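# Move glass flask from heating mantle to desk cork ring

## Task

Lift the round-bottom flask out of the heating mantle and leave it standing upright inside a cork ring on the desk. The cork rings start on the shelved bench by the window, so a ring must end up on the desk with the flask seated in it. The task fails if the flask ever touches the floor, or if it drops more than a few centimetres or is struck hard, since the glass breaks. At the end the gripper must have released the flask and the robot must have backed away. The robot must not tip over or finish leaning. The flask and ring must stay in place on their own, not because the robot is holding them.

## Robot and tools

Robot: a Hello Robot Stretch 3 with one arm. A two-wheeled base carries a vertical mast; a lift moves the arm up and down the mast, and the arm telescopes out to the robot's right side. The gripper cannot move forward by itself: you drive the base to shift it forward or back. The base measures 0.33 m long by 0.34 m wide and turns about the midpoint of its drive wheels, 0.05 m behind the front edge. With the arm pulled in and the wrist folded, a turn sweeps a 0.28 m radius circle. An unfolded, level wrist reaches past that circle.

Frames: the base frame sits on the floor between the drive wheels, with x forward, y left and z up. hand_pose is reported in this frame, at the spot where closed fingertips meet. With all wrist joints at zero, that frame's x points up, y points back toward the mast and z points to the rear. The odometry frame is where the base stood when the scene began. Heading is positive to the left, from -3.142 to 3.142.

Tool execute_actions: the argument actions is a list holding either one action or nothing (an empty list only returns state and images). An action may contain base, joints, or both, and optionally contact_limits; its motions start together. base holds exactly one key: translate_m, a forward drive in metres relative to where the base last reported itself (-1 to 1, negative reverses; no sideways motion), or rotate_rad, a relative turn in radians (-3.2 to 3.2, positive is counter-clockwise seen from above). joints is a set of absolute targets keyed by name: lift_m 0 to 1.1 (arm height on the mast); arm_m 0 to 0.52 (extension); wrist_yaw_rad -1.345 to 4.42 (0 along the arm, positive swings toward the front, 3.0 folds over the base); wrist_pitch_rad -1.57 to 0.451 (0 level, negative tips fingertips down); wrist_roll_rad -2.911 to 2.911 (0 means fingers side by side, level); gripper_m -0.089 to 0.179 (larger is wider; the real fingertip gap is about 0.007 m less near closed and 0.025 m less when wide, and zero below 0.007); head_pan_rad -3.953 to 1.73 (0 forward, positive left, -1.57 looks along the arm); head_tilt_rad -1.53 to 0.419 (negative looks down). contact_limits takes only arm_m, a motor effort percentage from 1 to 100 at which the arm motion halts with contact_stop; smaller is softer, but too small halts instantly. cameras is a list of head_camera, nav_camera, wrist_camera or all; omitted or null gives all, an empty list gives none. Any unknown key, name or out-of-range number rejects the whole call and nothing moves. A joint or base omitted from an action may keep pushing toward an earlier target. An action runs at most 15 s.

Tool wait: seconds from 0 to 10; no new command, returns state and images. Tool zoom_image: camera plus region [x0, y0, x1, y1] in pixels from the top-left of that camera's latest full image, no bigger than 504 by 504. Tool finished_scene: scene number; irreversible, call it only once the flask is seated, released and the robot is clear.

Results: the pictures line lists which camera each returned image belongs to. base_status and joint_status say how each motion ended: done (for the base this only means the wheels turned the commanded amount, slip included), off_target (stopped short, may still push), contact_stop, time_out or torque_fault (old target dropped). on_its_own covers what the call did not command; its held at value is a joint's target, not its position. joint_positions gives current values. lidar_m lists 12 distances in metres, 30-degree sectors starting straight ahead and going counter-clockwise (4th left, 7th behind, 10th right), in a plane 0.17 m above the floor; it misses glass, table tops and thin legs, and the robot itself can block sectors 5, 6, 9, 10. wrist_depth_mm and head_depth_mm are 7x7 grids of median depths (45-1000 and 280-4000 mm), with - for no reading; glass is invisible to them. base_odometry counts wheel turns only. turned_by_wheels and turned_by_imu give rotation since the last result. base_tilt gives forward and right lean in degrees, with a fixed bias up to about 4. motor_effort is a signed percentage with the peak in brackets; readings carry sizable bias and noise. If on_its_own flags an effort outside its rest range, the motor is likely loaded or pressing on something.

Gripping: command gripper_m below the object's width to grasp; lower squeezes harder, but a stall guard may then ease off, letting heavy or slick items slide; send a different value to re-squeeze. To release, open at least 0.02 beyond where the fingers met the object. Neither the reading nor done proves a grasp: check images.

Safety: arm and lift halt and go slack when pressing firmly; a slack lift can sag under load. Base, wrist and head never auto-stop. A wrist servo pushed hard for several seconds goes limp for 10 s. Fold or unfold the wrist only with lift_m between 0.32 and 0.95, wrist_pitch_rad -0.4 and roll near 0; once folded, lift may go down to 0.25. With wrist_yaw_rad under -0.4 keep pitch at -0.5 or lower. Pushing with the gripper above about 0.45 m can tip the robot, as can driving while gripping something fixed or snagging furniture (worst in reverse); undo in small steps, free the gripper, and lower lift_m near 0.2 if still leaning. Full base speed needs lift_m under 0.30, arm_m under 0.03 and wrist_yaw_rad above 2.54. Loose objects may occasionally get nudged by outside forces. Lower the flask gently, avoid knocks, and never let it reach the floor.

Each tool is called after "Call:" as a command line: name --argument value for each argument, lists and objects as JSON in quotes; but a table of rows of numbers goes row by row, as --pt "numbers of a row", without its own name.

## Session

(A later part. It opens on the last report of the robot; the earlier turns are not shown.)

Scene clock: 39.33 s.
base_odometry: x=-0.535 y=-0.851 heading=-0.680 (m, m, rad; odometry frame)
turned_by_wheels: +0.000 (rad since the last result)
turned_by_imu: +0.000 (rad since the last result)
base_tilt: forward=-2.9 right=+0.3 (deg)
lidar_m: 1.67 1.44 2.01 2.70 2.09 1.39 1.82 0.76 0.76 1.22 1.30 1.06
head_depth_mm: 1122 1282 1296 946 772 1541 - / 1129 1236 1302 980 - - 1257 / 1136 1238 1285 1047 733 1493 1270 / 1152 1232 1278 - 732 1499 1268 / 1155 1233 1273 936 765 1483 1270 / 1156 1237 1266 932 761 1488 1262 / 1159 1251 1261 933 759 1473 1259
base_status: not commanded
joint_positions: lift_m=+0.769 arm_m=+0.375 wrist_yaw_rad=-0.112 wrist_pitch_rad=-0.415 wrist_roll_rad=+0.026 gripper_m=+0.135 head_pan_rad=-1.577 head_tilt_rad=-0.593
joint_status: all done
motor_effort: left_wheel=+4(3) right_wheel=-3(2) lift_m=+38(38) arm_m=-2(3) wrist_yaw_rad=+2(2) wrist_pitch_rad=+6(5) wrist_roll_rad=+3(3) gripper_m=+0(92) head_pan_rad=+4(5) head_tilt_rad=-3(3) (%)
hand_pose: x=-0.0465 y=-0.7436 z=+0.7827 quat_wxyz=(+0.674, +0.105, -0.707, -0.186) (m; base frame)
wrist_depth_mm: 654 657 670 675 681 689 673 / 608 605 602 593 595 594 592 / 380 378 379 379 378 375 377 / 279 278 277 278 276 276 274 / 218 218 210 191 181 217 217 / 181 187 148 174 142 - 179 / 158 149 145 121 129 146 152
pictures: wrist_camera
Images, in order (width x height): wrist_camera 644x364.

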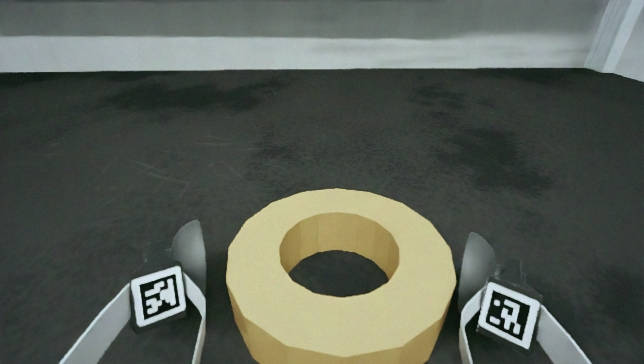

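Call:
execute_actions --actions '[{"joints":{"gripper_m":0.07,"lift_m":0.765}}]' --cameras '["wrist_camera"]'

Call:
execute_actions --actions '[{"joints":{"lift_m":0.80}}]' --cameras '["wrist_camera"]'

Scene clock: 40.73 s.
base_odometry: x=-0.535 y=-0.851 heading=-0.680 (m, m, rad; odometry frame)
turned_by_wheels: +0.000 (rad since the last result)
turned_by_imu: +0.000 (rad since the last result)
base_tilt: forward=-2.9 right=+0.3 (deg)
lidar_m: 1.67 1.44 2.01 2.70 2.09 1.39 1.83 0.76 0.77 1.22 1.30 1.06
head_depth_mm: 1127 1270 1299 949 775 1547 - / 1124 1231 1299 987 - - 1278 / 1130 1236 1281 1041 744 1495 1278 / 1150 1236 1288 1059 720 1500 1275 / 1162 1237 1273 941 765 1488 1271 / 1165 1239 1276 934 764 1487 1261 / 1160 1255 1268 930 759 1483 1263
base_status: not commanded
joint_positions: lift_m=+0.766 arm_m=+0.375 wrist_yaw_rad=-0.120 wrist_pitch_rad=-0.408 wrist_roll_rad=+0.024 gripper_m=+0.071 head_pan_rad=-1.577 head_tilt_rad=-0.593
joint_status: all done
motor_effort: left_wheel=+0(4) right_wheel=+1(2) lift_m=+11(35) arm_m=-2(3) wrist_yaw_rad=+12(12) wrist_pitch_rad=+2(6) wrist_roll_rad=+4(4) gripper_m=-22(99) head_pan_rad=+4(5) head_tilt_rad=-4(3) (%)
hand_pose: x=-0.0486 y=-0.7441 z=+0.7807 quat_wxyz=(+0.674, +0.099, -0.708, -0.186) (m; base frame)
wrist_depth_mm: 654 648 664 675 681 693 690 / 604 607 608 607 606 604 614 / 381 380 378 379 380 377 379 / 276 274 275 275 274 275 274 / 216 216 177 189 177 216 216 / 178 178 140 178 140 184 178 / 151 151 143 119 126 147 151
pictures: wrist_camera
Images, in order (width x height): wrist_camera 644x364.

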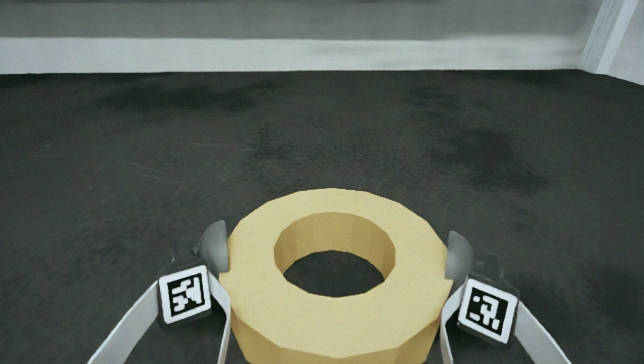

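Scene clock: 41.87 s.
base_odometry: x=-0.535 y=-0.851 heading=-0.680 (m, m, rad; odometry frame)
turned_by_wheels: +0.000 (rad since the last result)
turned_by_imu: +0.000 (rad since the last result)
base_tilt: forward=-2.9 right=+0.3 (deg)
lidar_m: 1.67 1.43 2.02 2.70 2.09 1.39 1.82 0.76 0.77 1.22 1.30 1.05
head_depth_mm: 1124 1268 1301 952 774 - - / 1123 1230 1297 987 - 1451 1245 / 1128 1228 1292 - 758 1507 1269 / 1161 1233 1275 - 743 1494 1264 / 1161 1241 1283 934 761 1493 1271 / 1155 1245 1274 933 760 1486 1262 / 1157 1251 1264 935 757 1470 1258
base_status: not commanded
joint_positions: lift_m=+0.799 arm_m=+0.375 wrist_yaw_rad=-0.112 wrist_pitch_rad=-0.419 wrist_roll_rad=+0.026 gripper_m=+0.071 head_pan_rad=-1.577 head_tilt_rad=-0.593
joint_status: all done
motor_effort: left_wheel=+3(4) right_wheel=-3(3) lift_m=+39(39) arm_m=-1(2) wrist_yaw_rad=+2(11) wrist_pitch_rad=+8(8) wrist_roll_rad=+3(3) gripper_m=-20(22) head_pan_rad=+4(5) head_tilt_rad=-3(3) (%)
hand_pose: x=-0.0465 y=-0.7429 z=+0.8116 quat_wxyz=(+0.674, +0.106, -0.707, -0.187) (m; base frame)
wrist_depth_mm: 652 661 665 677 684 688 667 / 689 698 696 712 714 724 678 / 454 453 453 448 451 448 450 / 334 334 331 331 331 331 329 / 262 262 177 190 177 262 260 / 217 221 139 215 140 220 215 / 185 184 147 118 126 178 183
pictures: wrist_camera
Images, in order (width x height): wrist_camera 644x364.

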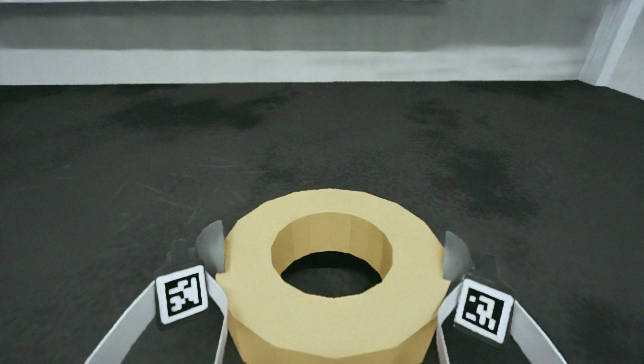

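Call:
execute_actions --actions '[{"base":{"rotate_rad":-1.36},"joints":{"lift_m":0.84,"arm_m":0.0}}]' --cameras '["nav_camera"]'

Call:
execute_actions --actions '[{"base":{"translate_m":-1.0}}]'

Scene clock: 47.10 s.
base_odometry: x=-0.535 y=-0.851 heading=-2.040 (m, m, rad; odometry frame)
turned_by_wheels: -1.360 (rad since the last result)
turned_by_imu: -1.355 (rad since the last result)
base_tilt: forward=-2.9 right=+0.3 (deg)
lidar_m: 1.22 1.05 1.94 1.44 1.55 2.72 2.70 2.09 1.39 1.83 0.76 1.23
head_depth_mm: 1528 1662 1824 2033 1826 1517 1366 / 1554 1682 1873 2080 1812 1549 - / 1577 1714 1907 2085 1814 536 - / 1612 1770 1942 2134 1820 535 - / 1641 1799 2016 2193 1808 1470 1262 / 1683 1848 2056 2227 1803 1477 1265 / 1713 1887 2093 2276 1776 1478 1254
base_status: done
joint_positions: lift_m=+0.839 arm_m=+0.000 wrist_yaw_rad=-0.110 wrist_pitch_rad=-0.420 wrist_roll_rad=+0.027 gripper_m=+0.071 head_pan_rad=-1.577 head_tilt_rad=-0.593
joint_status: all done
motor_effort: left_wheel=+5(14) right_wheel=-3(8) lift_m=+39(34) arm_m=-3(4) wrist_yaw_rad=+1(2) wrist_pitch_rad=+8(8) wrist_roll_rad=+2(3) gripper_m=-21(20) head_pan_rad=+4(4) head_tilt_rad=-3(3) (%)
hand_pose: x=-0.0462 y=-0.3680 z=+0.8515 quat_wxyz=(+0.673, +0.107, -0.707, -0.187) (m; base frame)
wrist_depth_mm: - - - - - - - / - - - - - - - / - - - - - - 779 / - - - - - - - / - - 177 189 178 - - / 580 - 140 - 139 - - / 652 - 147 118 126 - -
pictures: nav_camera (sideways: a quarter turn counterclockwise sets it upright)
Images, in order (width x height): nav_camera 672x504.

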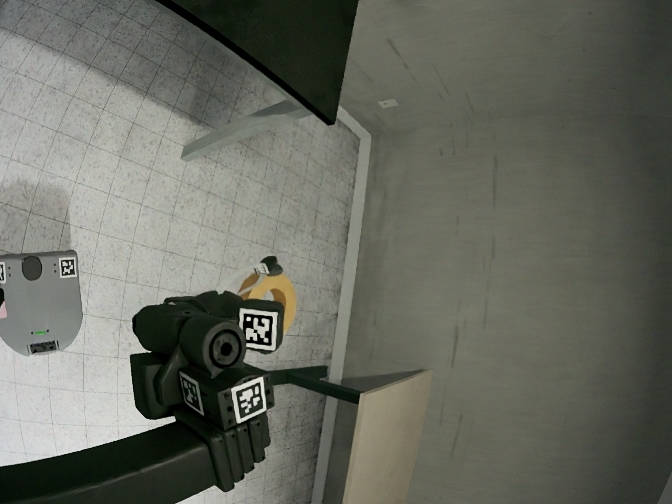

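Scene clock: 58.47 s.
base_odometry: x=-0.084 y=+0.041 heading=-2.039 (m, m, rad; odometry frame)
turned_by_wheels: +0.000 (rad since the last result)
turned_by_imu: -0.009 (rad since the last result)
base_tilt: forward=-2.9 right=+0.3 (deg)
lidar_m: 2.18 1.93 1.59 1.59 1.85 1.85 1.70 1.29 1.27 1.23 1.81 1.55
head_depth_mm: 1299 1403 1407 1027 1727 1507 1357 / 1323 1445 1400 1027 1779 1536 - / 1351 1480 1391 1028 1775 536 - / 1361 1508 1381 1017 1804 536 - / 1396 1535 1393 1048 1801 1465 1270 / 1428 1586 1376 1046 1655 1473 1266 / 1457 1616 1369 1088 1788 1466 1265
base_status: done
joint_positions: lift_m=+0.839 arm_m=+0.000 wrist_yaw_rad=-0.110 wrist_pitch_rad=-0.420 wrist_roll_rad=+0.027 gripper_m=+0.071 head_pan_rad=-1.577 head_tilt_rad=-0.593
joint_status: not commanded
motor_effort: left_wheel=+4(6) right_wheel=-3(7) lift_m=+39(39) arm_m=-3(2) wrist_yaw_rad=+0(1) wrist_pitch_rad=+8(8) wrist_roll_rad=+2(2) gripper_m=-21(21) head_pan_rad=+3(5) head_tilt_rad=-3(2) (%)
hand_pose: x=-0.0462 y=-0.3680 z=+0.8515 quat_wxyz=(+0.673, +0.107, -0.707, -0.187) (m; base frame)
wrist_depth_mm: - - - - - - - / - - - - - - - / - 680 677 677 666 676 666 / - - - 586 - - 550 / - - 177 189 177 - - / - - 140 - 140 - - / - - 147 119 126 - -
pictures: head_camera (sideways: a quarter turn clockwise sets it upright), nav_camera (sideways: a quarter turn counterclockwise sets it upright), wrist_camera
Images, in order (width x height): head_camera 896x504, nav_camera 672x504, wrist_camera 644x364.

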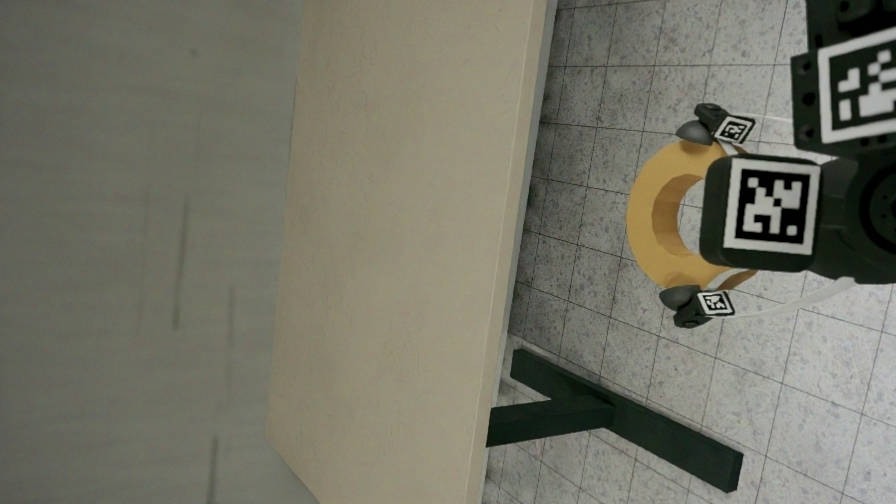

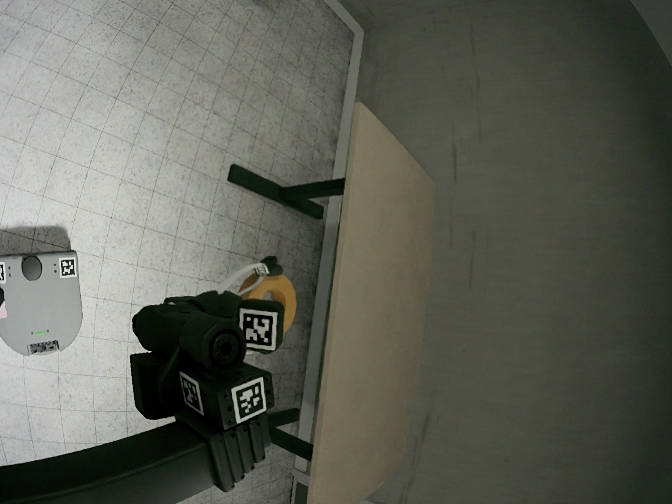

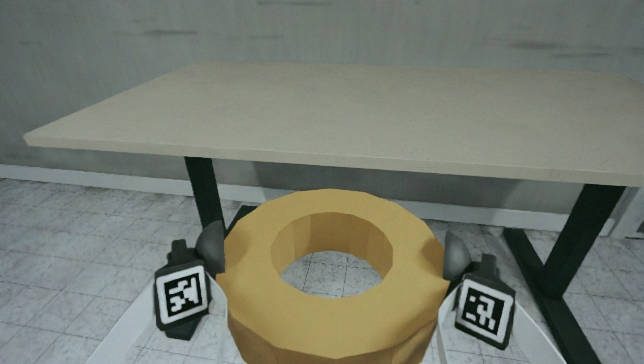

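Call:
execute_actions --actions '[{"base":{"translate_m":-0.62},"joints":{"arm_m":0.44,"lift_m":0.77}}]'

Scene clock: 66.37 s.
base_odometry: x=+0.196 y=+0.594 heading=-2.039 (m, m, rad; odometry frame)
turned_by_wheels: +0.000 (rad since the last result)
turned_by_imu: -0.004 (rad since the last result)
base_tilt: forward=-2.9 right=+0.3 (deg)
lidar_m: 2.78 2.03 1.76 1.75 1.99 1.29 1.08 1.61 0.95 1.41 1.50 2.77
head_depth_mm: 1160 1270 1361 1029 820 1537 - / 1185 1292 1378 1055 - - 1245 / 1208 1325 1389 - 858 1450 1264 / 1225 1353 1406 - 852 1501 1282 / 1251 1388 1372 1006 873 1487 1258 / 1271 1405 1377 1011 1636 1486 1267 / 1303 1432 1360 1006 1639 1475 1266
base_status: done
joint_positions: lift_m=+0.771 arm_m=+0.440 wrist_yaw_rad=-0.110 wrist_pitch_rad=-0.421 wrist_roll_rad=+0.027 gripper_m=+0.071 head_pan_rad=-1.577 head_tilt_rad=-0.593
joint_status: all done
motor_effort: left_wheel=+4(5) right_wheel=-3(7) lift_m=+12(35) arm_m=+2(1) wrist_yaw_rad=+1(1) wrist_pitch_rad=+9(9) wrist_roll_rad=+2(2) gripper_m=-20(21) head_pan_rad=+2(4) head_tilt_rad=-3(3) (%)
hand_pose: x=-0.0462 y=-0.8074 z=+0.7827 quat_wxyz=(+0.673, +0.107, -0.708, -0.187) (m; base frame)
wrist_depth_mm: 781 755 717 687 656 630 605 / 775 780 746 710 694 670 647 / 494 487 484 482 477 485 675 / 358 357 357 355 354 354 352 / 282 282 177 189 178 280 279 / 233 237 139 233 140 235 231 / 199 199 147 118 126 192 197
pictures: head_camera (sideways: a quarter turn clockwise sets it upright), nav_camera (sideways: a quarter turn counterclockwise sets it upright), wrist_camera
Images, in order (width x height): head_camera 896x504, nav_camera 672x504, wrist_camera 644x364.

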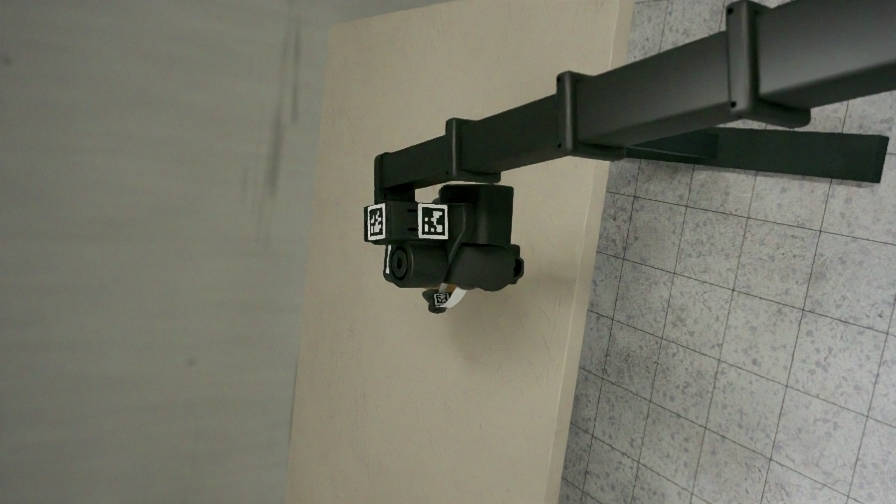

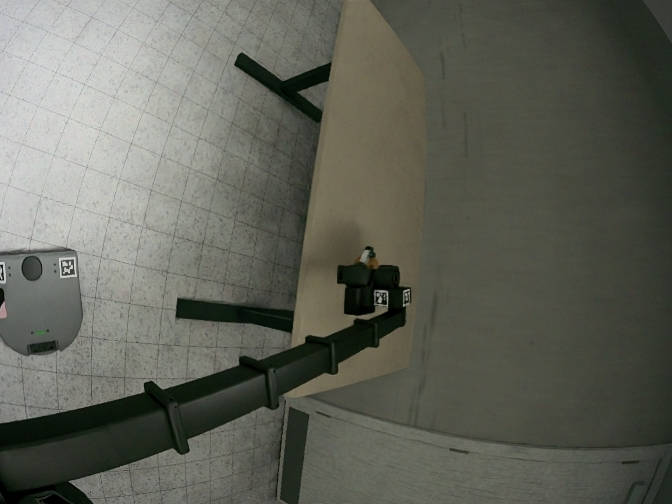

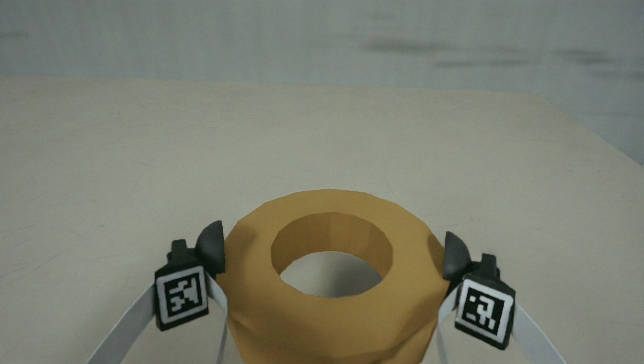

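Call:
execute_actions --actions '[{"joints":{"arm_m":0.40,"lift_m":0.729}}]' --cameras '[]'

Scene clock: 68.03 s.
base_odometry: x=+0.196 y=+0.594 heading=-2.039 (m, m, rad; odometry frame)
turned_by_wheels: +0.000 (rad since the last result)
turned_by_imu: +0.000 (rad since the last result)
base_tilt: forward=-2.9 right=+0.3 (deg)
lidar_m: 2.78 2.03 1.75 1.75 1.99 1.29 1.08 1.61 0.95 1.41 1.50 2.76
head_depth_mm: 1157 1260 1360 1029 827 1503 1333 / 1181 1296 1365 1019 829 - - / 1199 1324 1392 1107 1663 1487 1267 / 1236 1344 1390 1097 1665 1489 1268 / 1261 1377 1377 1013 877 1492 1279 / 1279 1400 1370 1008 1646 1476 1265 / 1302 1430 1378 1003 1644 1469 1261
base_status: not commanded
joint_positions: lift_m=+0.730 arm_m=+0.400 wrist_yaw_rad=-0.110 wrist_pitch_rad=-0.421 wrist_roll_rad=+0.027 gripper_m=+0.071 head_pan_rad=-1.577 head_tilt_rad=-0.593
joint_status: all done
motor_effort: left_wheel=+5(5) right_wheel=-3(3) lift_m=+12(13) arm_m=-3(3) wrist_yaw_rad=+0(0) wrist_pitch_rad=+9(9) wrist_roll_rad=+2(2) gripper_m=-20(21) head_pan_rad=+4(4) head_tilt_rad=-3(4) (%)
hand_pose: x=-0.0462 y=-0.7679 z=+0.7417 quat_wxyz=(+0.673, +0.107, -0.708, -0.187) (m; base frame)
wrist_depth_mm: 818 789 755 719 684 669 633 / 603 593 589 592 586 586 678 / 381 379 379 377 373 373 373 / 279 278 278 277 277 275 275 / 220 220 177 190 177 218 218 / 182 185 139 181 140 183 180 / 155 154 146 118 126 149 153
pictures: none
No camera images: the call's "cameras" was empty. Leave "cameras" out to get every camera's image.

Call:
execute_actions --actions '[{"joints":{"lift_m":0.726,"gripper_m":0.17}}]' --cameras '["wrist_camera"]'

Call:
execute_actions --actions '[{"joints":{"lift_m":0.80,"arm_m":0.28,"head_pan_rad":-3.9,"head_tilt_rad":-0.35}}]'

Scene clock: 69.83 s.
base_odometry: x=+0.196 y=+0.594 heading=-2.039 (m, m, rad; odometry frame)
turned_by_wheels: +0.000 (rad since the last result)
turned_by_imu: +0.000 (rad since the last result)
base_tilt: forward=-2.9 right=+0.3 (deg)
lidar_m: 2.78 2.04 1.75 1.76 1.99 1.29 1.08 1.62 0.95 1.41 1.50 2.77
head_depth_mm: 1159 1269 1353 1032 831 1508 1330 / 1190 1284 1365 1019 835 - - / 1202 1319 1387 1101 1663 1475 1257 / 1229 1336 1381 1102 1675 1491 1276 / 1245 1380 1376 1018 875 1485 1264 / 1278 1408 1374 1011 1651 1489 1273 / 1306 1427 1372 1005 1650 1484 1263
base_status: not commanded
joint_positions: lift_m=+0.727 arm_m=+0.400 wrist_yaw_rad=-0.108 wrist_pitch_rad=-0.419 wrist_roll_rad=+0.027 gripper_m=+0.170 head_pan_rad=-1.577 head_tilt_rad=-0.593
joint_status: all done
motor_effort: left_wheel=+5(5) right_wheel=-4(4) lift_m=+11(8) arm_m=-2(2) wrist_yaw_rad=-1(4) wrist_pitch_rad=+8(9) wrist_roll_rad=+2(2) gripper_m=+0(94) head_pan_rad=+5(3) head_tilt_rad=-4(3) (%)
hand_pose: x=-0.0458 y=-0.7682 z=+0.7392 quat_wxyz=(+0.673, +0.107, -0.708, -0.186) (m; base frame)
wrist_depth_mm: 828 793 760 723 688 653 636 / 598 592 584 579 579 573 675 / 376 375 371 372 370 370 372 / 275 274 273 273 271 271 272 / 216 226 199 192 178 214 214 / 182 - 146 178 145 178 177 / - 148 143 120 129 149 154
pictures: wrist_camera
Images, in order (width x height): wrist_camera 644x364.

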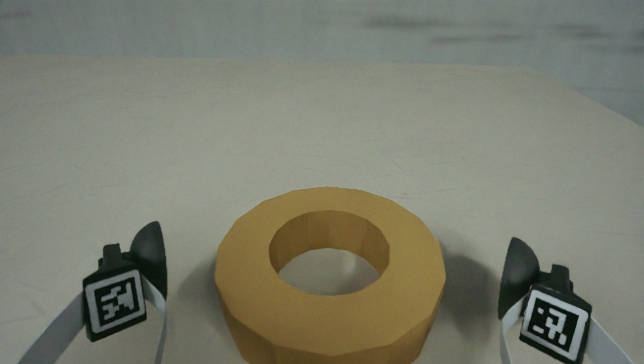

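Scene clock: 71.97 s.
base_odometry: x=+0.196 y=+0.594 heading=-2.039 (m, m, rad; odometry frame)
turned_by_wheels: +0.000 (rad since the last result)
turned_by_imu: +0.000 (rad since the last result)
base_tilt: forward=-2.9 right=+0.4 (deg)
lidar_m: 2.77 2.04 1.75 1.75 1.99 1.28 1.08 1.62 0.95 1.41 1.50 2.77
head_depth_mm: - - - - - - - / 2045 - - - - - - / 1991 2070 2235 1433 2496 1872 1501 / 1846 1935 2053 1407 2261 1848 1539 / 1773 1831 1973 1514 1815 1795 1596 / 1668 1755 1874 1506 1442 1863 1587 / 1600 1680 1774 1493 1179 1798 1535
base_status: not commanded
joint_positions: lift_m=+0.799 arm_m=+0.280 wrist_yaw_rad=-0.109 wrist_pitch_rad=-0.419 wrist_roll_rad=+0.027 gripper_m=+0.170 head_pan_rad=-3.893 head_tilt_rad=-0.359
joint_status: all done
motor_effort: left_wheel=+5(5) right_wheel=-4(4) lift_m=+39(45) arm_m=-3(3) wrist_yaw_rad=-1(2) wrist_pitch_rad=+7(8) wrist_roll_rad=+2(2) gripper_m=+0(1) head_pan_rad=-5(50) head_tilt_rad=+3(18) (%)
hand_pose: x=-0.0460 y=-0.6482 z=+0.8119 quat_wxyz=(+0.673, +0.107, -0.708, -0.186) (m; base frame)
wrist_depth_mm: 945 918 867 830 797 779 728 / 916 914 900 870 848 806 781 / 571 572 567 567 568 567 849 / 420 417 417 419 413 414 873 / 329 344 314 282 328 325 325 / 272 - 271 265 270 270 268 / 230 223 230 230 229 226 235
pictures: head_camera (sideways: a quarter turn clockwise sets it upright), nav_camera (sideways: a quarter turn counterclockwise sets it upright), wrist_camera
Images, in order (width x height): head_camera 896x504, nav_camera 672x504, wrist_camera 644x364.

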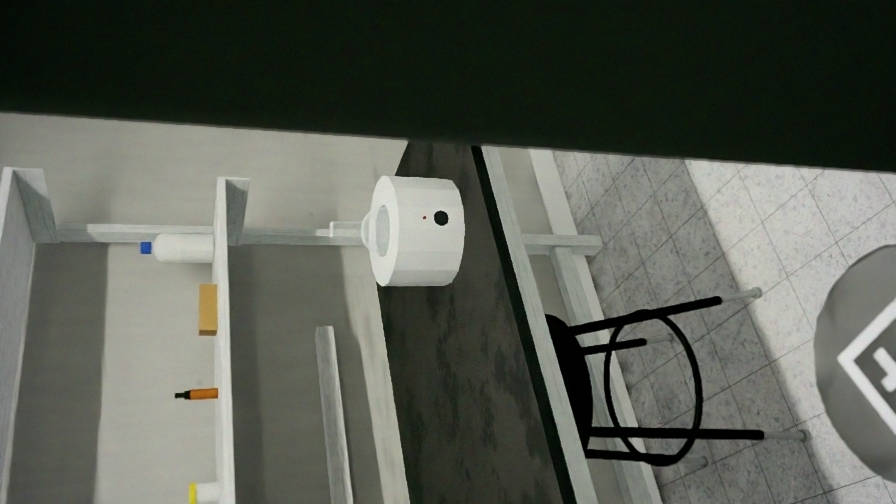

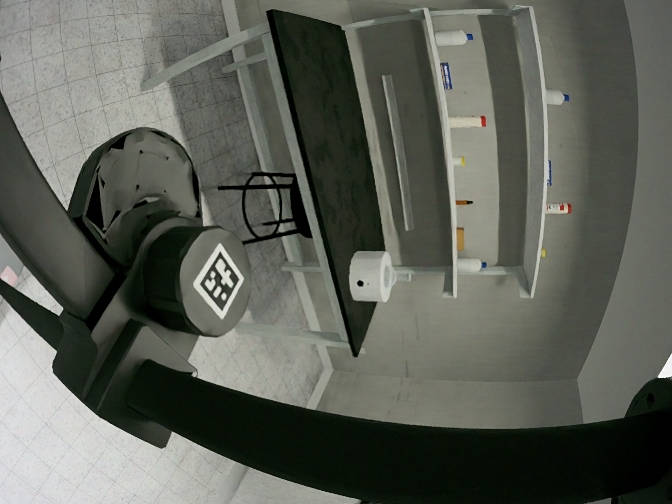

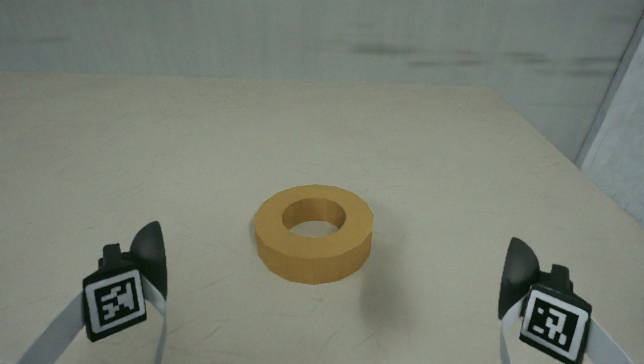

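Call:
execute_actions --actions '[{"base":{"rotate_rad":-0.79},"joints":{"lift_m":0.92,"arm_m":0.1,"wrist_pitch_rad":0.0,"head_pan_rad":-3.14}}]' --cameras '["head_camera"]'

Call:
execute_actions --actions '[{"base":{"translate_m":-0.7},"joints":{"arm_m":0.0,"gripper_m":0.12}}]' --cameras '["head_camera"]'

Call:
execute_actions --actions '[{"base":{"rotate_rad":-1.54},"joints":{"head_pan_rad":-1.57,"head_tilt_rad":-0.45}}]'

Scene clock: 75.40 s.
base_odometry: x=+0.196 y=+0.594 heading=-2.829 (m, m, rad; odometry frame)
turned_by_wheels: -0.790 (rad since the last result)
turned_by_imu: -0.787 (rad since the last result)
base_tilt: forward=-2.9 right=+0.3 (deg)
lidar_m: 1.50 2.13 2.51 1.82 1.76 1.54 1.36 1.59 1.08 1.46 0.95 1.46
head_depth_mm: 2381 2502 2778 2877 2471 - - / 2197 2360 2529 2652 2275 - - / 2030 2183 2320 1516 2461 - - / 1846 2002 2128 1426 2317 2006 - / 1819 1889 2039 1428 2170 1813 1493 / 1704 1799 1909 1506 1440 1797 1483 / 1631 1704 1798 1502 1185 1791 1495
base_status: done
joint_positions: lift_m=+0.919 arm_m=+0.100 wrist_yaw_rad=-0.110 wrist_pitch_rad=-0.022 wrist_roll_rad=+0.027 gripper_m=+0.170 head_pan_rad=-3.147 head_tilt_rad=-0.359
joint_status: all done
motor_effort: left_wheel=+4(12) right_wheel=-3(7) lift_m=+39(40) arm_m=-3(3) wrist_yaw_rad=+1(1) wrist_pitch_rad=+12(11) wrist_roll_rad=+2(2) gripper_m=+0(0) head_pan_rad=+4(45) head_tilt_rad=+3(3) (%)
hand_pose: x=-0.0496 y=-0.4993 z=+1.0283 quat_wxyz=(+0.696, -0.032, -0.716, -0.047) (m; base frame)
wrist_depth_mm: 847 984 - - - - - / 854 986 - - - - - / 890 - - - - - - / 905 - - - - - - / 911 - - - - - - / 784 - - - - - - / 591 - - - - - -
pictures: head_camera (sideways: a quarter turn clockwise sets it upright)
Images, in order (width x height): head_camera 896x504.

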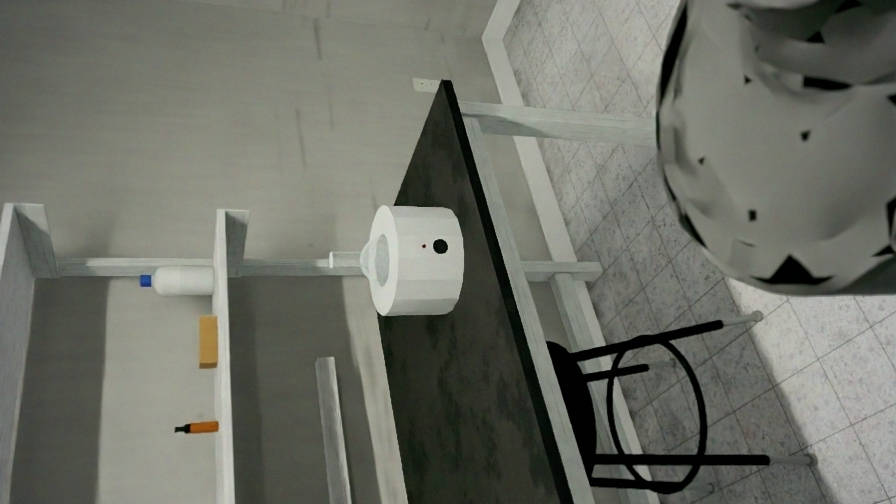

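Scene clock: 83.63 s.
base_odometry: x=+0.862 y=+0.810 heading=-2.829 (m, m, rad; odometry frame)
turned_by_wheels: +0.000 (rad since the last result)
turned_by_imu: -0.006 (rad since the last result)
base_tilt: forward=-2.9 right=+0.2 (deg)
lidar_m: 2.19 2.77 2.01 1.45 1.41 0.88 0.67 0.65 1.13 0.78 1.74 1.41
head_depth_mm: 1567 1700 1823 2004 1028 - - / 1460 1577 1693 1819 1036 - - / 1366 1439 1564 1674 803 - - / 1243 1243 1405 1428 762 764 - / 1208 1242 1366 1411 837 778 641 / 1151 1188 1289 1336 1023 773 620 / 1084 1141 1206 1266 1023 771 624
base_status: done
joint_positions: lift_m=+0.919 arm_m=+0.000 wrist_yaw_rad=-0.110 wrist_pitch_rad=-0.022 wrist_roll_rad=+0.027 gripper_m=+0.120 head_pan_rad=-3.147 head_tilt_rad=-0.359
joint_status: all done
motor_effort: left_wheel=+5(5) right_wheel=-3(6) lift_m=+39(39) arm_m=-2(4) wrist_yaw_rad=+0(1) wrist_pitch_rad=+12(12) wrist_roll_rad=+2(2) gripper_m=+0(87) head_pan_rad=+4(5) head_tilt_rad=+3(3) (%)
hand_pose: x=-0.0496 y=-0.3993 z=+1.0283 quat_wxyz=(+0.696, -0.032, -0.716, -0.047) (m; base frame)
wrist_depth_mm: - - - - - 961 834 / - - - - - 808 640 / - - - - - - 867 / - - - - - - 866 / - - - - - - 877 / - - - - 726 757 720 / - - - 562 533 509 539
pictures: head_camera (sideways: a quarter turn clockwise sets it upright)
Images, in order (width x height): head_camera 896x504.

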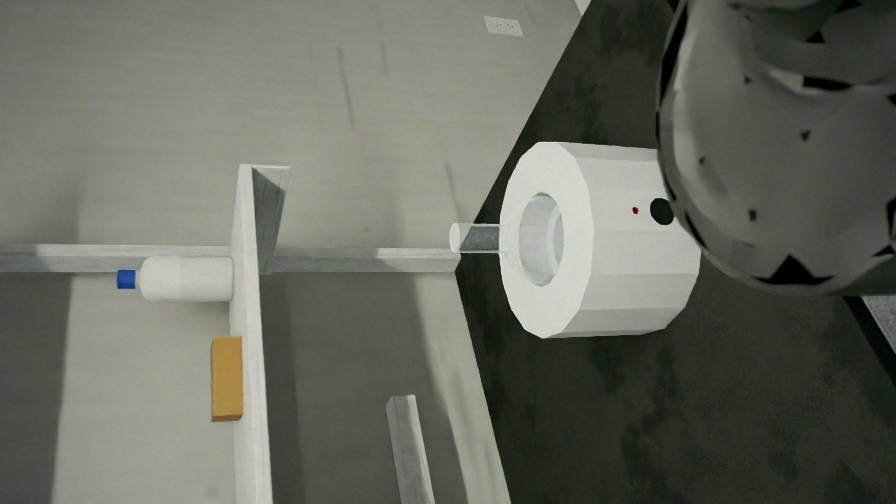

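Scene clock: 87.00 s.
base_odometry: x=+0.862 y=+0.810 heading=+1.914 (m, m, rad; odometry frame)
turned_by_wheels: -1.540 (rad since the last result)
turned_by_imu: -1.534 (rad since the last result)
base_tilt: forward=-2.8 right=+0.2 (deg)
lidar_m: 0.78 1.74 1.41 2.20 3.43 1.95 1.44 1.40 0.88 0.67 0.65 1.14
head_depth_mm: 1503 1625 1800 1991 905 1092 - / 1403 1524 1676 1745 902 1581 - / 1313 1363 1551 919 765 - - / 1183 1277 1402 918 772 739 - / 1180 1243 1355 1237 875 701 1299 / 1109 1162 1264 1223 895 701 608 / 1063 1116 1183 1229 889 701 576
base_status: done
joint_positions: lift_m=+0.919 arm_m=+0.000 wrist_yaw_rad=-0.110 wrist_pitch_rad=-0.022 wrist_roll_rad=+0.027 gripper_m=+0.120 head_pan_rad=-1.577 head_tilt_rad=-0.444
joint_status: all done
motor_effort: left_wheel=+5(9) right_wheel=-3(6) lift_m=+39(39) arm_m=-3(3) wrist_yaw_rad=+1(2) wrist_pitch_rad=+12(12) wrist_roll_rad=+2(2) gripper_m=+0(0) head_pan_rad=+5(52) head_tilt_rad=-3(10) (%)
hand_pose: x=-0.0496 y=-0.3993 z=+1.0283 quat_wxyz=(+0.696, -0.032, -0.716, -0.047) (m; base frame)
wrist_depth_mm: 787 864 - - - - - / 640 791 986 - - - - / 817 921 - - - - - / 791 915 - - - - - / 845 926 - 639 - - - / 705 739 669 469 673 - - / 526 504 521 474 532 642 -
pictures: head_camera (sideways: a quarter turn clockwise sets it upright), nav_camera (sideways: a quarter turn counterclockwise sets it upright), wrist_camera
Images, in order (width x height): head_camera 896x504, nav_camera 672x504, wrist_camera 644x364.

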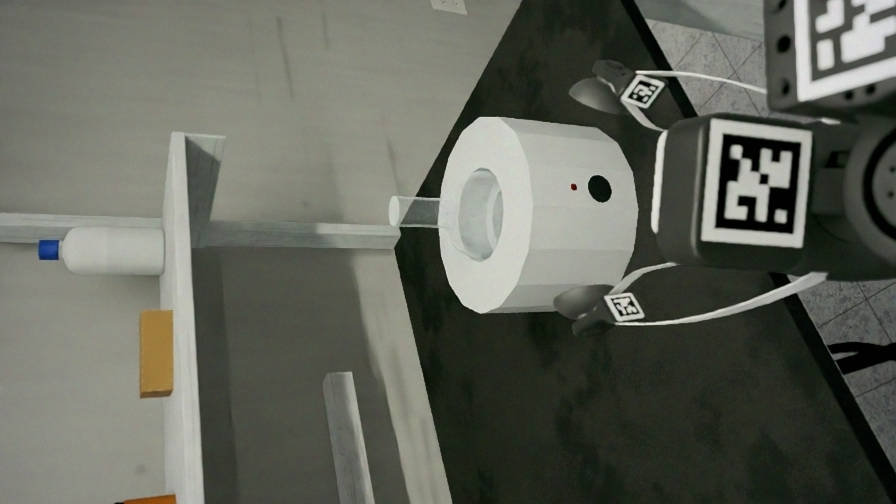

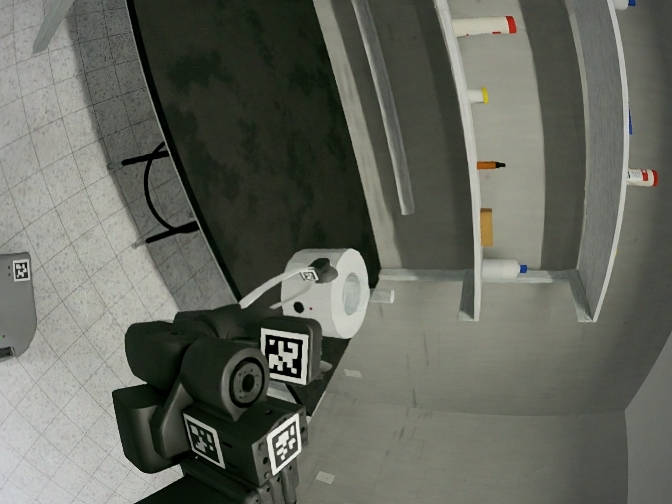

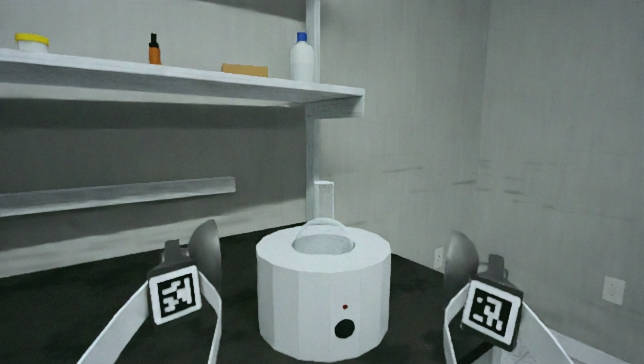

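Call:
execute_actions --actions '[{"joints":{"arm_m":0.28,"lift_m":0.885}}]' --cameras '["head_camera","wrist_camera"]'

Scene clock: 90.63 s.
base_odometry: x=+0.862 y=+0.810 heading=+1.914 (m, m, rad; odometry frame)
turned_by_wheels: +0.000 (rad since the last result)
turned_by_imu: +0.000 (rad since the last result)
base_tilt: forward=-2.9 right=+0.3 (deg)
lidar_m: 0.78 1.74 1.42 2.20 3.41 1.95 1.45 1.40 0.88 0.66 0.65 1.14
head_depth_mm: 1495 1633 1795 1966 963 - 1386 / 1410 1532 1671 1799 - 1557 1412 / 1315 1357 1539 1625 - 727 1403 / 1184 1279 1414 1378 - 704 1392 / 1175 1252 1350 1228 862 703 1304 / 1115 1160 1270 1222 892 702 608 / 1061 1115 1188 1224 889 698 576
base_status: not commanded
joint_positions: lift_m=+0.886 arm_m=+0.280 wrist_yaw_rad=-0.110 wrist_pitch_rad=-0.022 wrist_roll_rad=+0.027 gripper_m=+0.120 head_pan_rad=-1.577 head_tilt_rad=-0.444
joint_status: all done
motor_effort: left_wheel=+4(4) right_wheel=-3(3) lift_m=+12(31) arm_m=+2(2) wrist_yaw_rad=+0(1) wrist_pitch_rad=+12(12) wrist_roll_rad=+2(2) gripper_m=+0(0) head_pan_rad=+4(6) head_tilt_rad=-3(2) (%)
hand_pose: x=-0.0495 y=-0.6788 z=+0.9947 quat_wxyz=(+0.696, -0.031, -0.716, -0.046) (m; base frame)
wrist_depth_mm: 426 429 474 702 - - - / 609 679 763 746 - - - / 611 705 831 959 - - - / 607 681 839 989 - - - / 630 716 867 960 - - - / 628 660 594 344 342 - - / 471 453 267 324 283 256 -
pictures: head_camera (sideways: a quarter turn clockwise sets it upright), wrist_camera
Images, in order (width x height): head_camera 896x504, wrist_camera 644x364.

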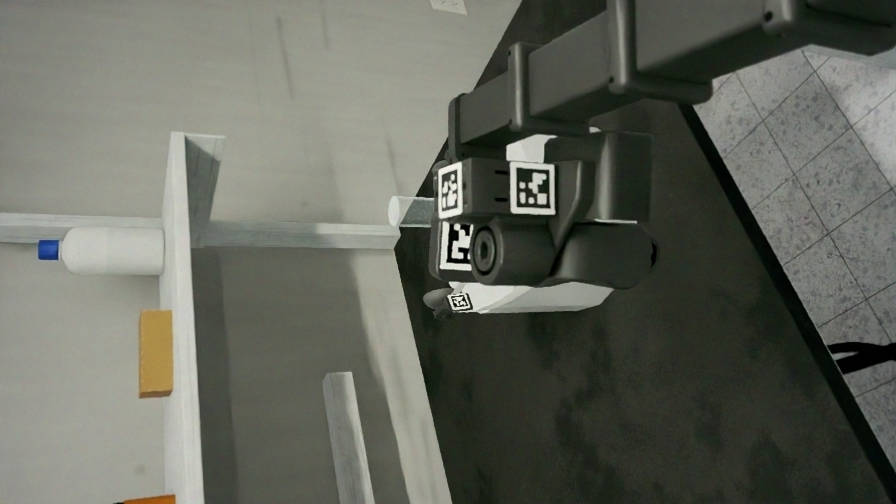

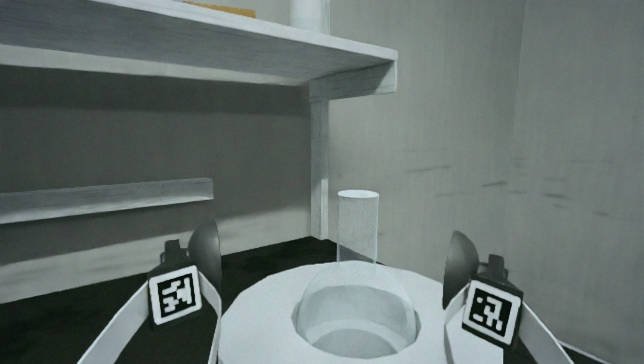

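Call:
execute_actions --actions '[{"base":{"translate_m":-0.04},"joints":{"arm_m":0.34,"lift_m":0.87}}]' --cameras '["wrist_camera"]'

Call:
execute_actions --actions '[{"joints":{"arm_m":0.40}}]' --cameras '["wrist_camera","head_camera"]'

Scene clock: 92.93 s.
base_odometry: x=+0.876 y=+0.772 heading=+1.915 (m, m, rad; odometry frame)
turned_by_wheels: +0.000 (rad since the last result)
turned_by_imu: +0.000 (rad since the last result)
base_tilt: forward=-2.9 right=+0.3 (deg)
lidar_m: 0.82 1.77 1.44 2.20 3.39 1.90 1.41 1.36 0.86 0.67 0.67 1.16
head_depth_mm: 1523 1669 1840 2044 955 - - / 1425 1557 1680 1853 - 1601 1402 / 1350 1410 1584 1677 806 779 1389 / 1213 1286 1431 1450 - 726 1394 / 1190 1262 1379 1227 801 703 1364 / 1137 1173 1287 1226 892 702 665 / 1083 1129 1204 1227 893 700 604
base_status: done
joint_positions: lift_m=+0.871 arm_m=+0.340 wrist_yaw_rad=-0.110 wrist_pitch_rad=-0.022 wrist_roll_rad=+0.027 gripper_m=+0.120 head_pan_rad=-1.577 head_tilt_rad=-0.444
joint_status: all done
motor_effort: left_wheel=+4(5) right_wheel=-3(7) lift_m=+12(8) arm_m=+2(2) wrist_yaw_rad=+0(1) wrist_pitch_rad=+12(12) wrist_roll_rad=+2(2) gripper_m=+1(0) head_pan_rad=+4(4) head_tilt_rad=-2(2) (%)
hand_pose: x=-0.0495 y=-0.7388 z=+0.9797 quat_wxyz=(+0.696, -0.031, -0.716, -0.046) (m; base frame)
wrist_depth_mm: 476 482 473 527 - - - / 584 655 760 763 - - - / 593 678 781 937 - - - / 577 646 799 979 - - - / 615 692 831 981 - - - / 592 622 305 306 - - - / 451 234 240 275 240 411 -
pictures: wrist_camera
Images, in order (width x height): wrist_camera 644x364.

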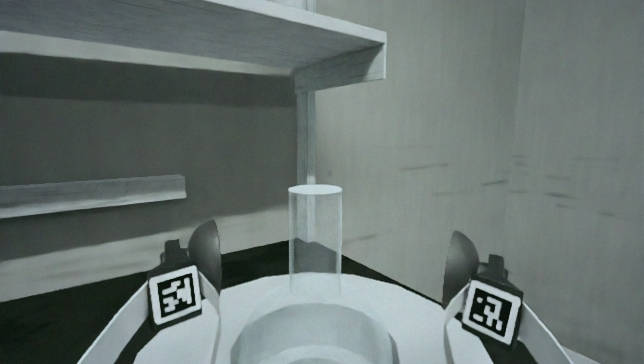

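Scene clock: 94.53 s.
base_odometry: x=+0.876 y=+0.772 heading=+1.915 (m, m, rad; odometry frame)
turned_by_wheels: +0.000 (rad since the last result)
turned_by_imu: +0.000 (rad since the last result)
base_tilt: forward=-2.9 right=+0.2 (deg)
lidar_m: 0.82 1.77 1.44 2.20 3.39 1.90 1.41 1.36 0.86 0.67 0.67 1.16
head_depth_mm: 1522 1673 1830 2036 981 - - / 1415 1543 1687 1840 - 1607 1404 / 1342 1418 1577 - 803 779 1410 / 1201 1275 1443 - 773 727 1389 / 1182 1257 1392 1201 799 699 1362 / 1134 1182 1285 1219 891 700 668 / 1081 1136 1210 1225 894 700 609
base_status: not commanded
joint_positions: lift_m=+0.871 arm_m=+0.400 wrist_yaw_rad=-0.110 wrist_pitch_rad=-0.022 wrist_roll_rad=+0.027 gripper_m=+0.120 head_pan_rad=-1.577 head_tilt_rad=-0.444
joint_status: all done
motor_effort: left_wheel=+4(4) right_wheel=-3(2) lift_m=+12(12) arm_m=+1(3) wrist_yaw_rad=+0(0) wrist_pitch_rad=+12(12) wrist_roll_rad=+2(2) gripper_m=+0(0) head_pan_rad=+4(4) head_tilt_rad=-2(3) (%)
hand_pose: x=-0.0495 y=-0.7988 z=+0.9797 quat_wxyz=(+0.696, -0.031, -0.716, -0.046) (m; base frame)
wrist_depth_mm: 479 479 476 475 - - - / 545 619 709 718 - - - / 550 629 736 879 - - - / 541 602 742 902 - - - / 561 643 782 927 - - - / 569 620 609 611 - - - / 447 427 228 229 229 432 -
pictures: head_camera (sideways: a quarter turn clockwise sets it upright), wrist_camera
Images, in order (width x height): head_camera 896x504, wrist_camera 644x364.

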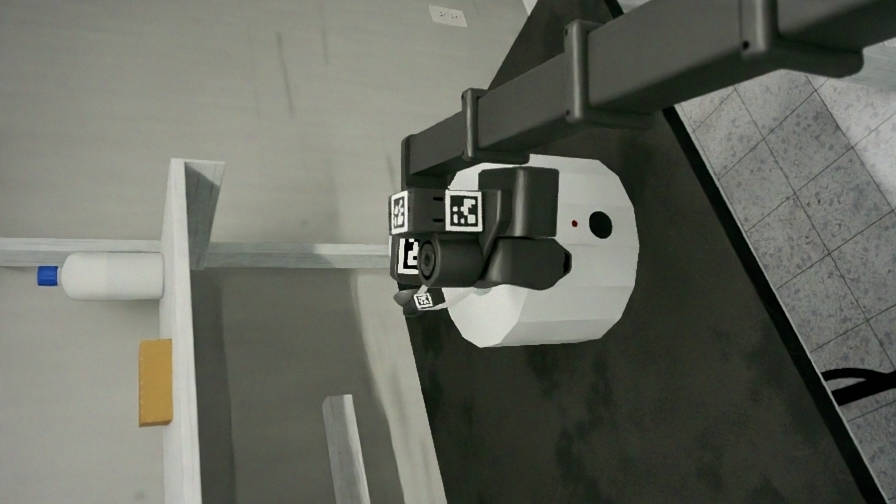

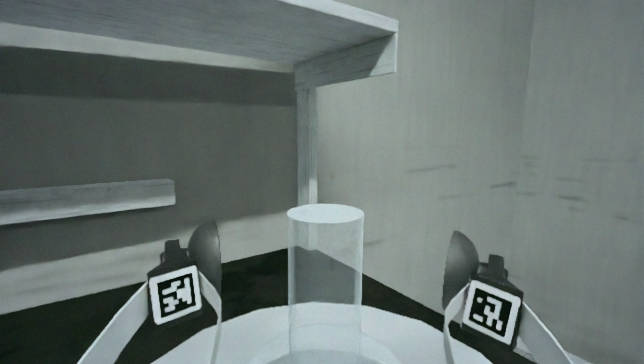

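Call:
execute_actions --actions '[{"joints":{"arm_m":0.392,"lift_m":0.866,"wrist_yaw_rad":-0.092,"gripper_m":0.06}}]' --cameras '["wrist_camera"]'

Scene clock: 95.87 s.
base_odometry: x=+0.876 y=+0.772 heading=+1.915 (m, m, rad; odometry frame)
turned_by_wheels: +0.000 (rad since the last result)
turned_by_imu: +0.000 (rad since the last result)
base_tilt: forward=-2.9 right=+0.3 (deg)
lidar_m: 0.82 1.77 1.44 2.20 3.41 1.90 1.41 1.36 0.86 0.67 0.67 1.16
head_depth_mm: 1522 1657 1841 2036 963 - - / 1427 1554 1700 1835 - 1599 1401 / 1335 1409 1582 1615 802 780 1400 / 1203 1282 1440 - 777 721 1404 / 1186 1268 1385 1228 804 702 1375 / 1138 1170 1284 1237 894 699 665 / 1080 1138 1195 1222 891 701 605
base_status: not commanded
joint_positions: lift_m=+0.867 arm_m=+0.392 wrist_yaw_rad=-0.094 wrist_pitch_rad=-0.022 wrist_roll_rad=+0.027 gripper_m=+0.060 head_pan_rad=-1.577 head_tilt_rad=-0.444
joint_status: all done
motor_effort: left_wheel=+4(4) right_wheel=-3(3) lift_m=+12(10) arm_m=-3(2) wrist_yaw_rad=+2(3) wrist_pitch_rad=+12(12) wrist_roll_rad=+2(2) gripper_m=+0(86) head_pan_rad=+4(4) head_tilt_rad=-2(3) (%)
hand_pose: x=-0.0454 y=-0.7918 z=+0.9757 quat_wxyz=(+0.696, -0.026, -0.716, -0.041) (m; base frame)
wrist_depth_mm: 489 489 485 487 - - - / 545 619 713 744 - - - / 557 633 732 827 - - - / 548 591 742 845 - - - / 567 648 741 854 - - - / 574 595 639 602 - - - / 440 443 217 224 216 - -
pictures: wrist_camera
Images, in order (width x height): wrist_camera 644x364.

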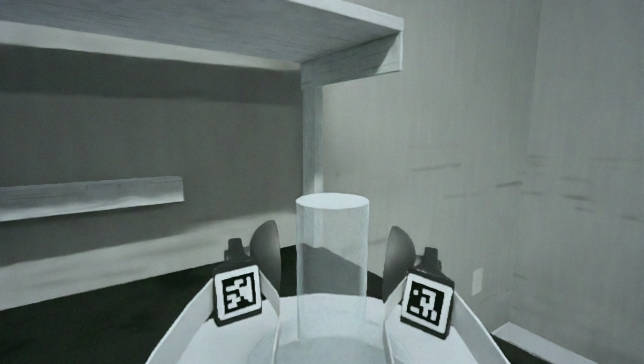

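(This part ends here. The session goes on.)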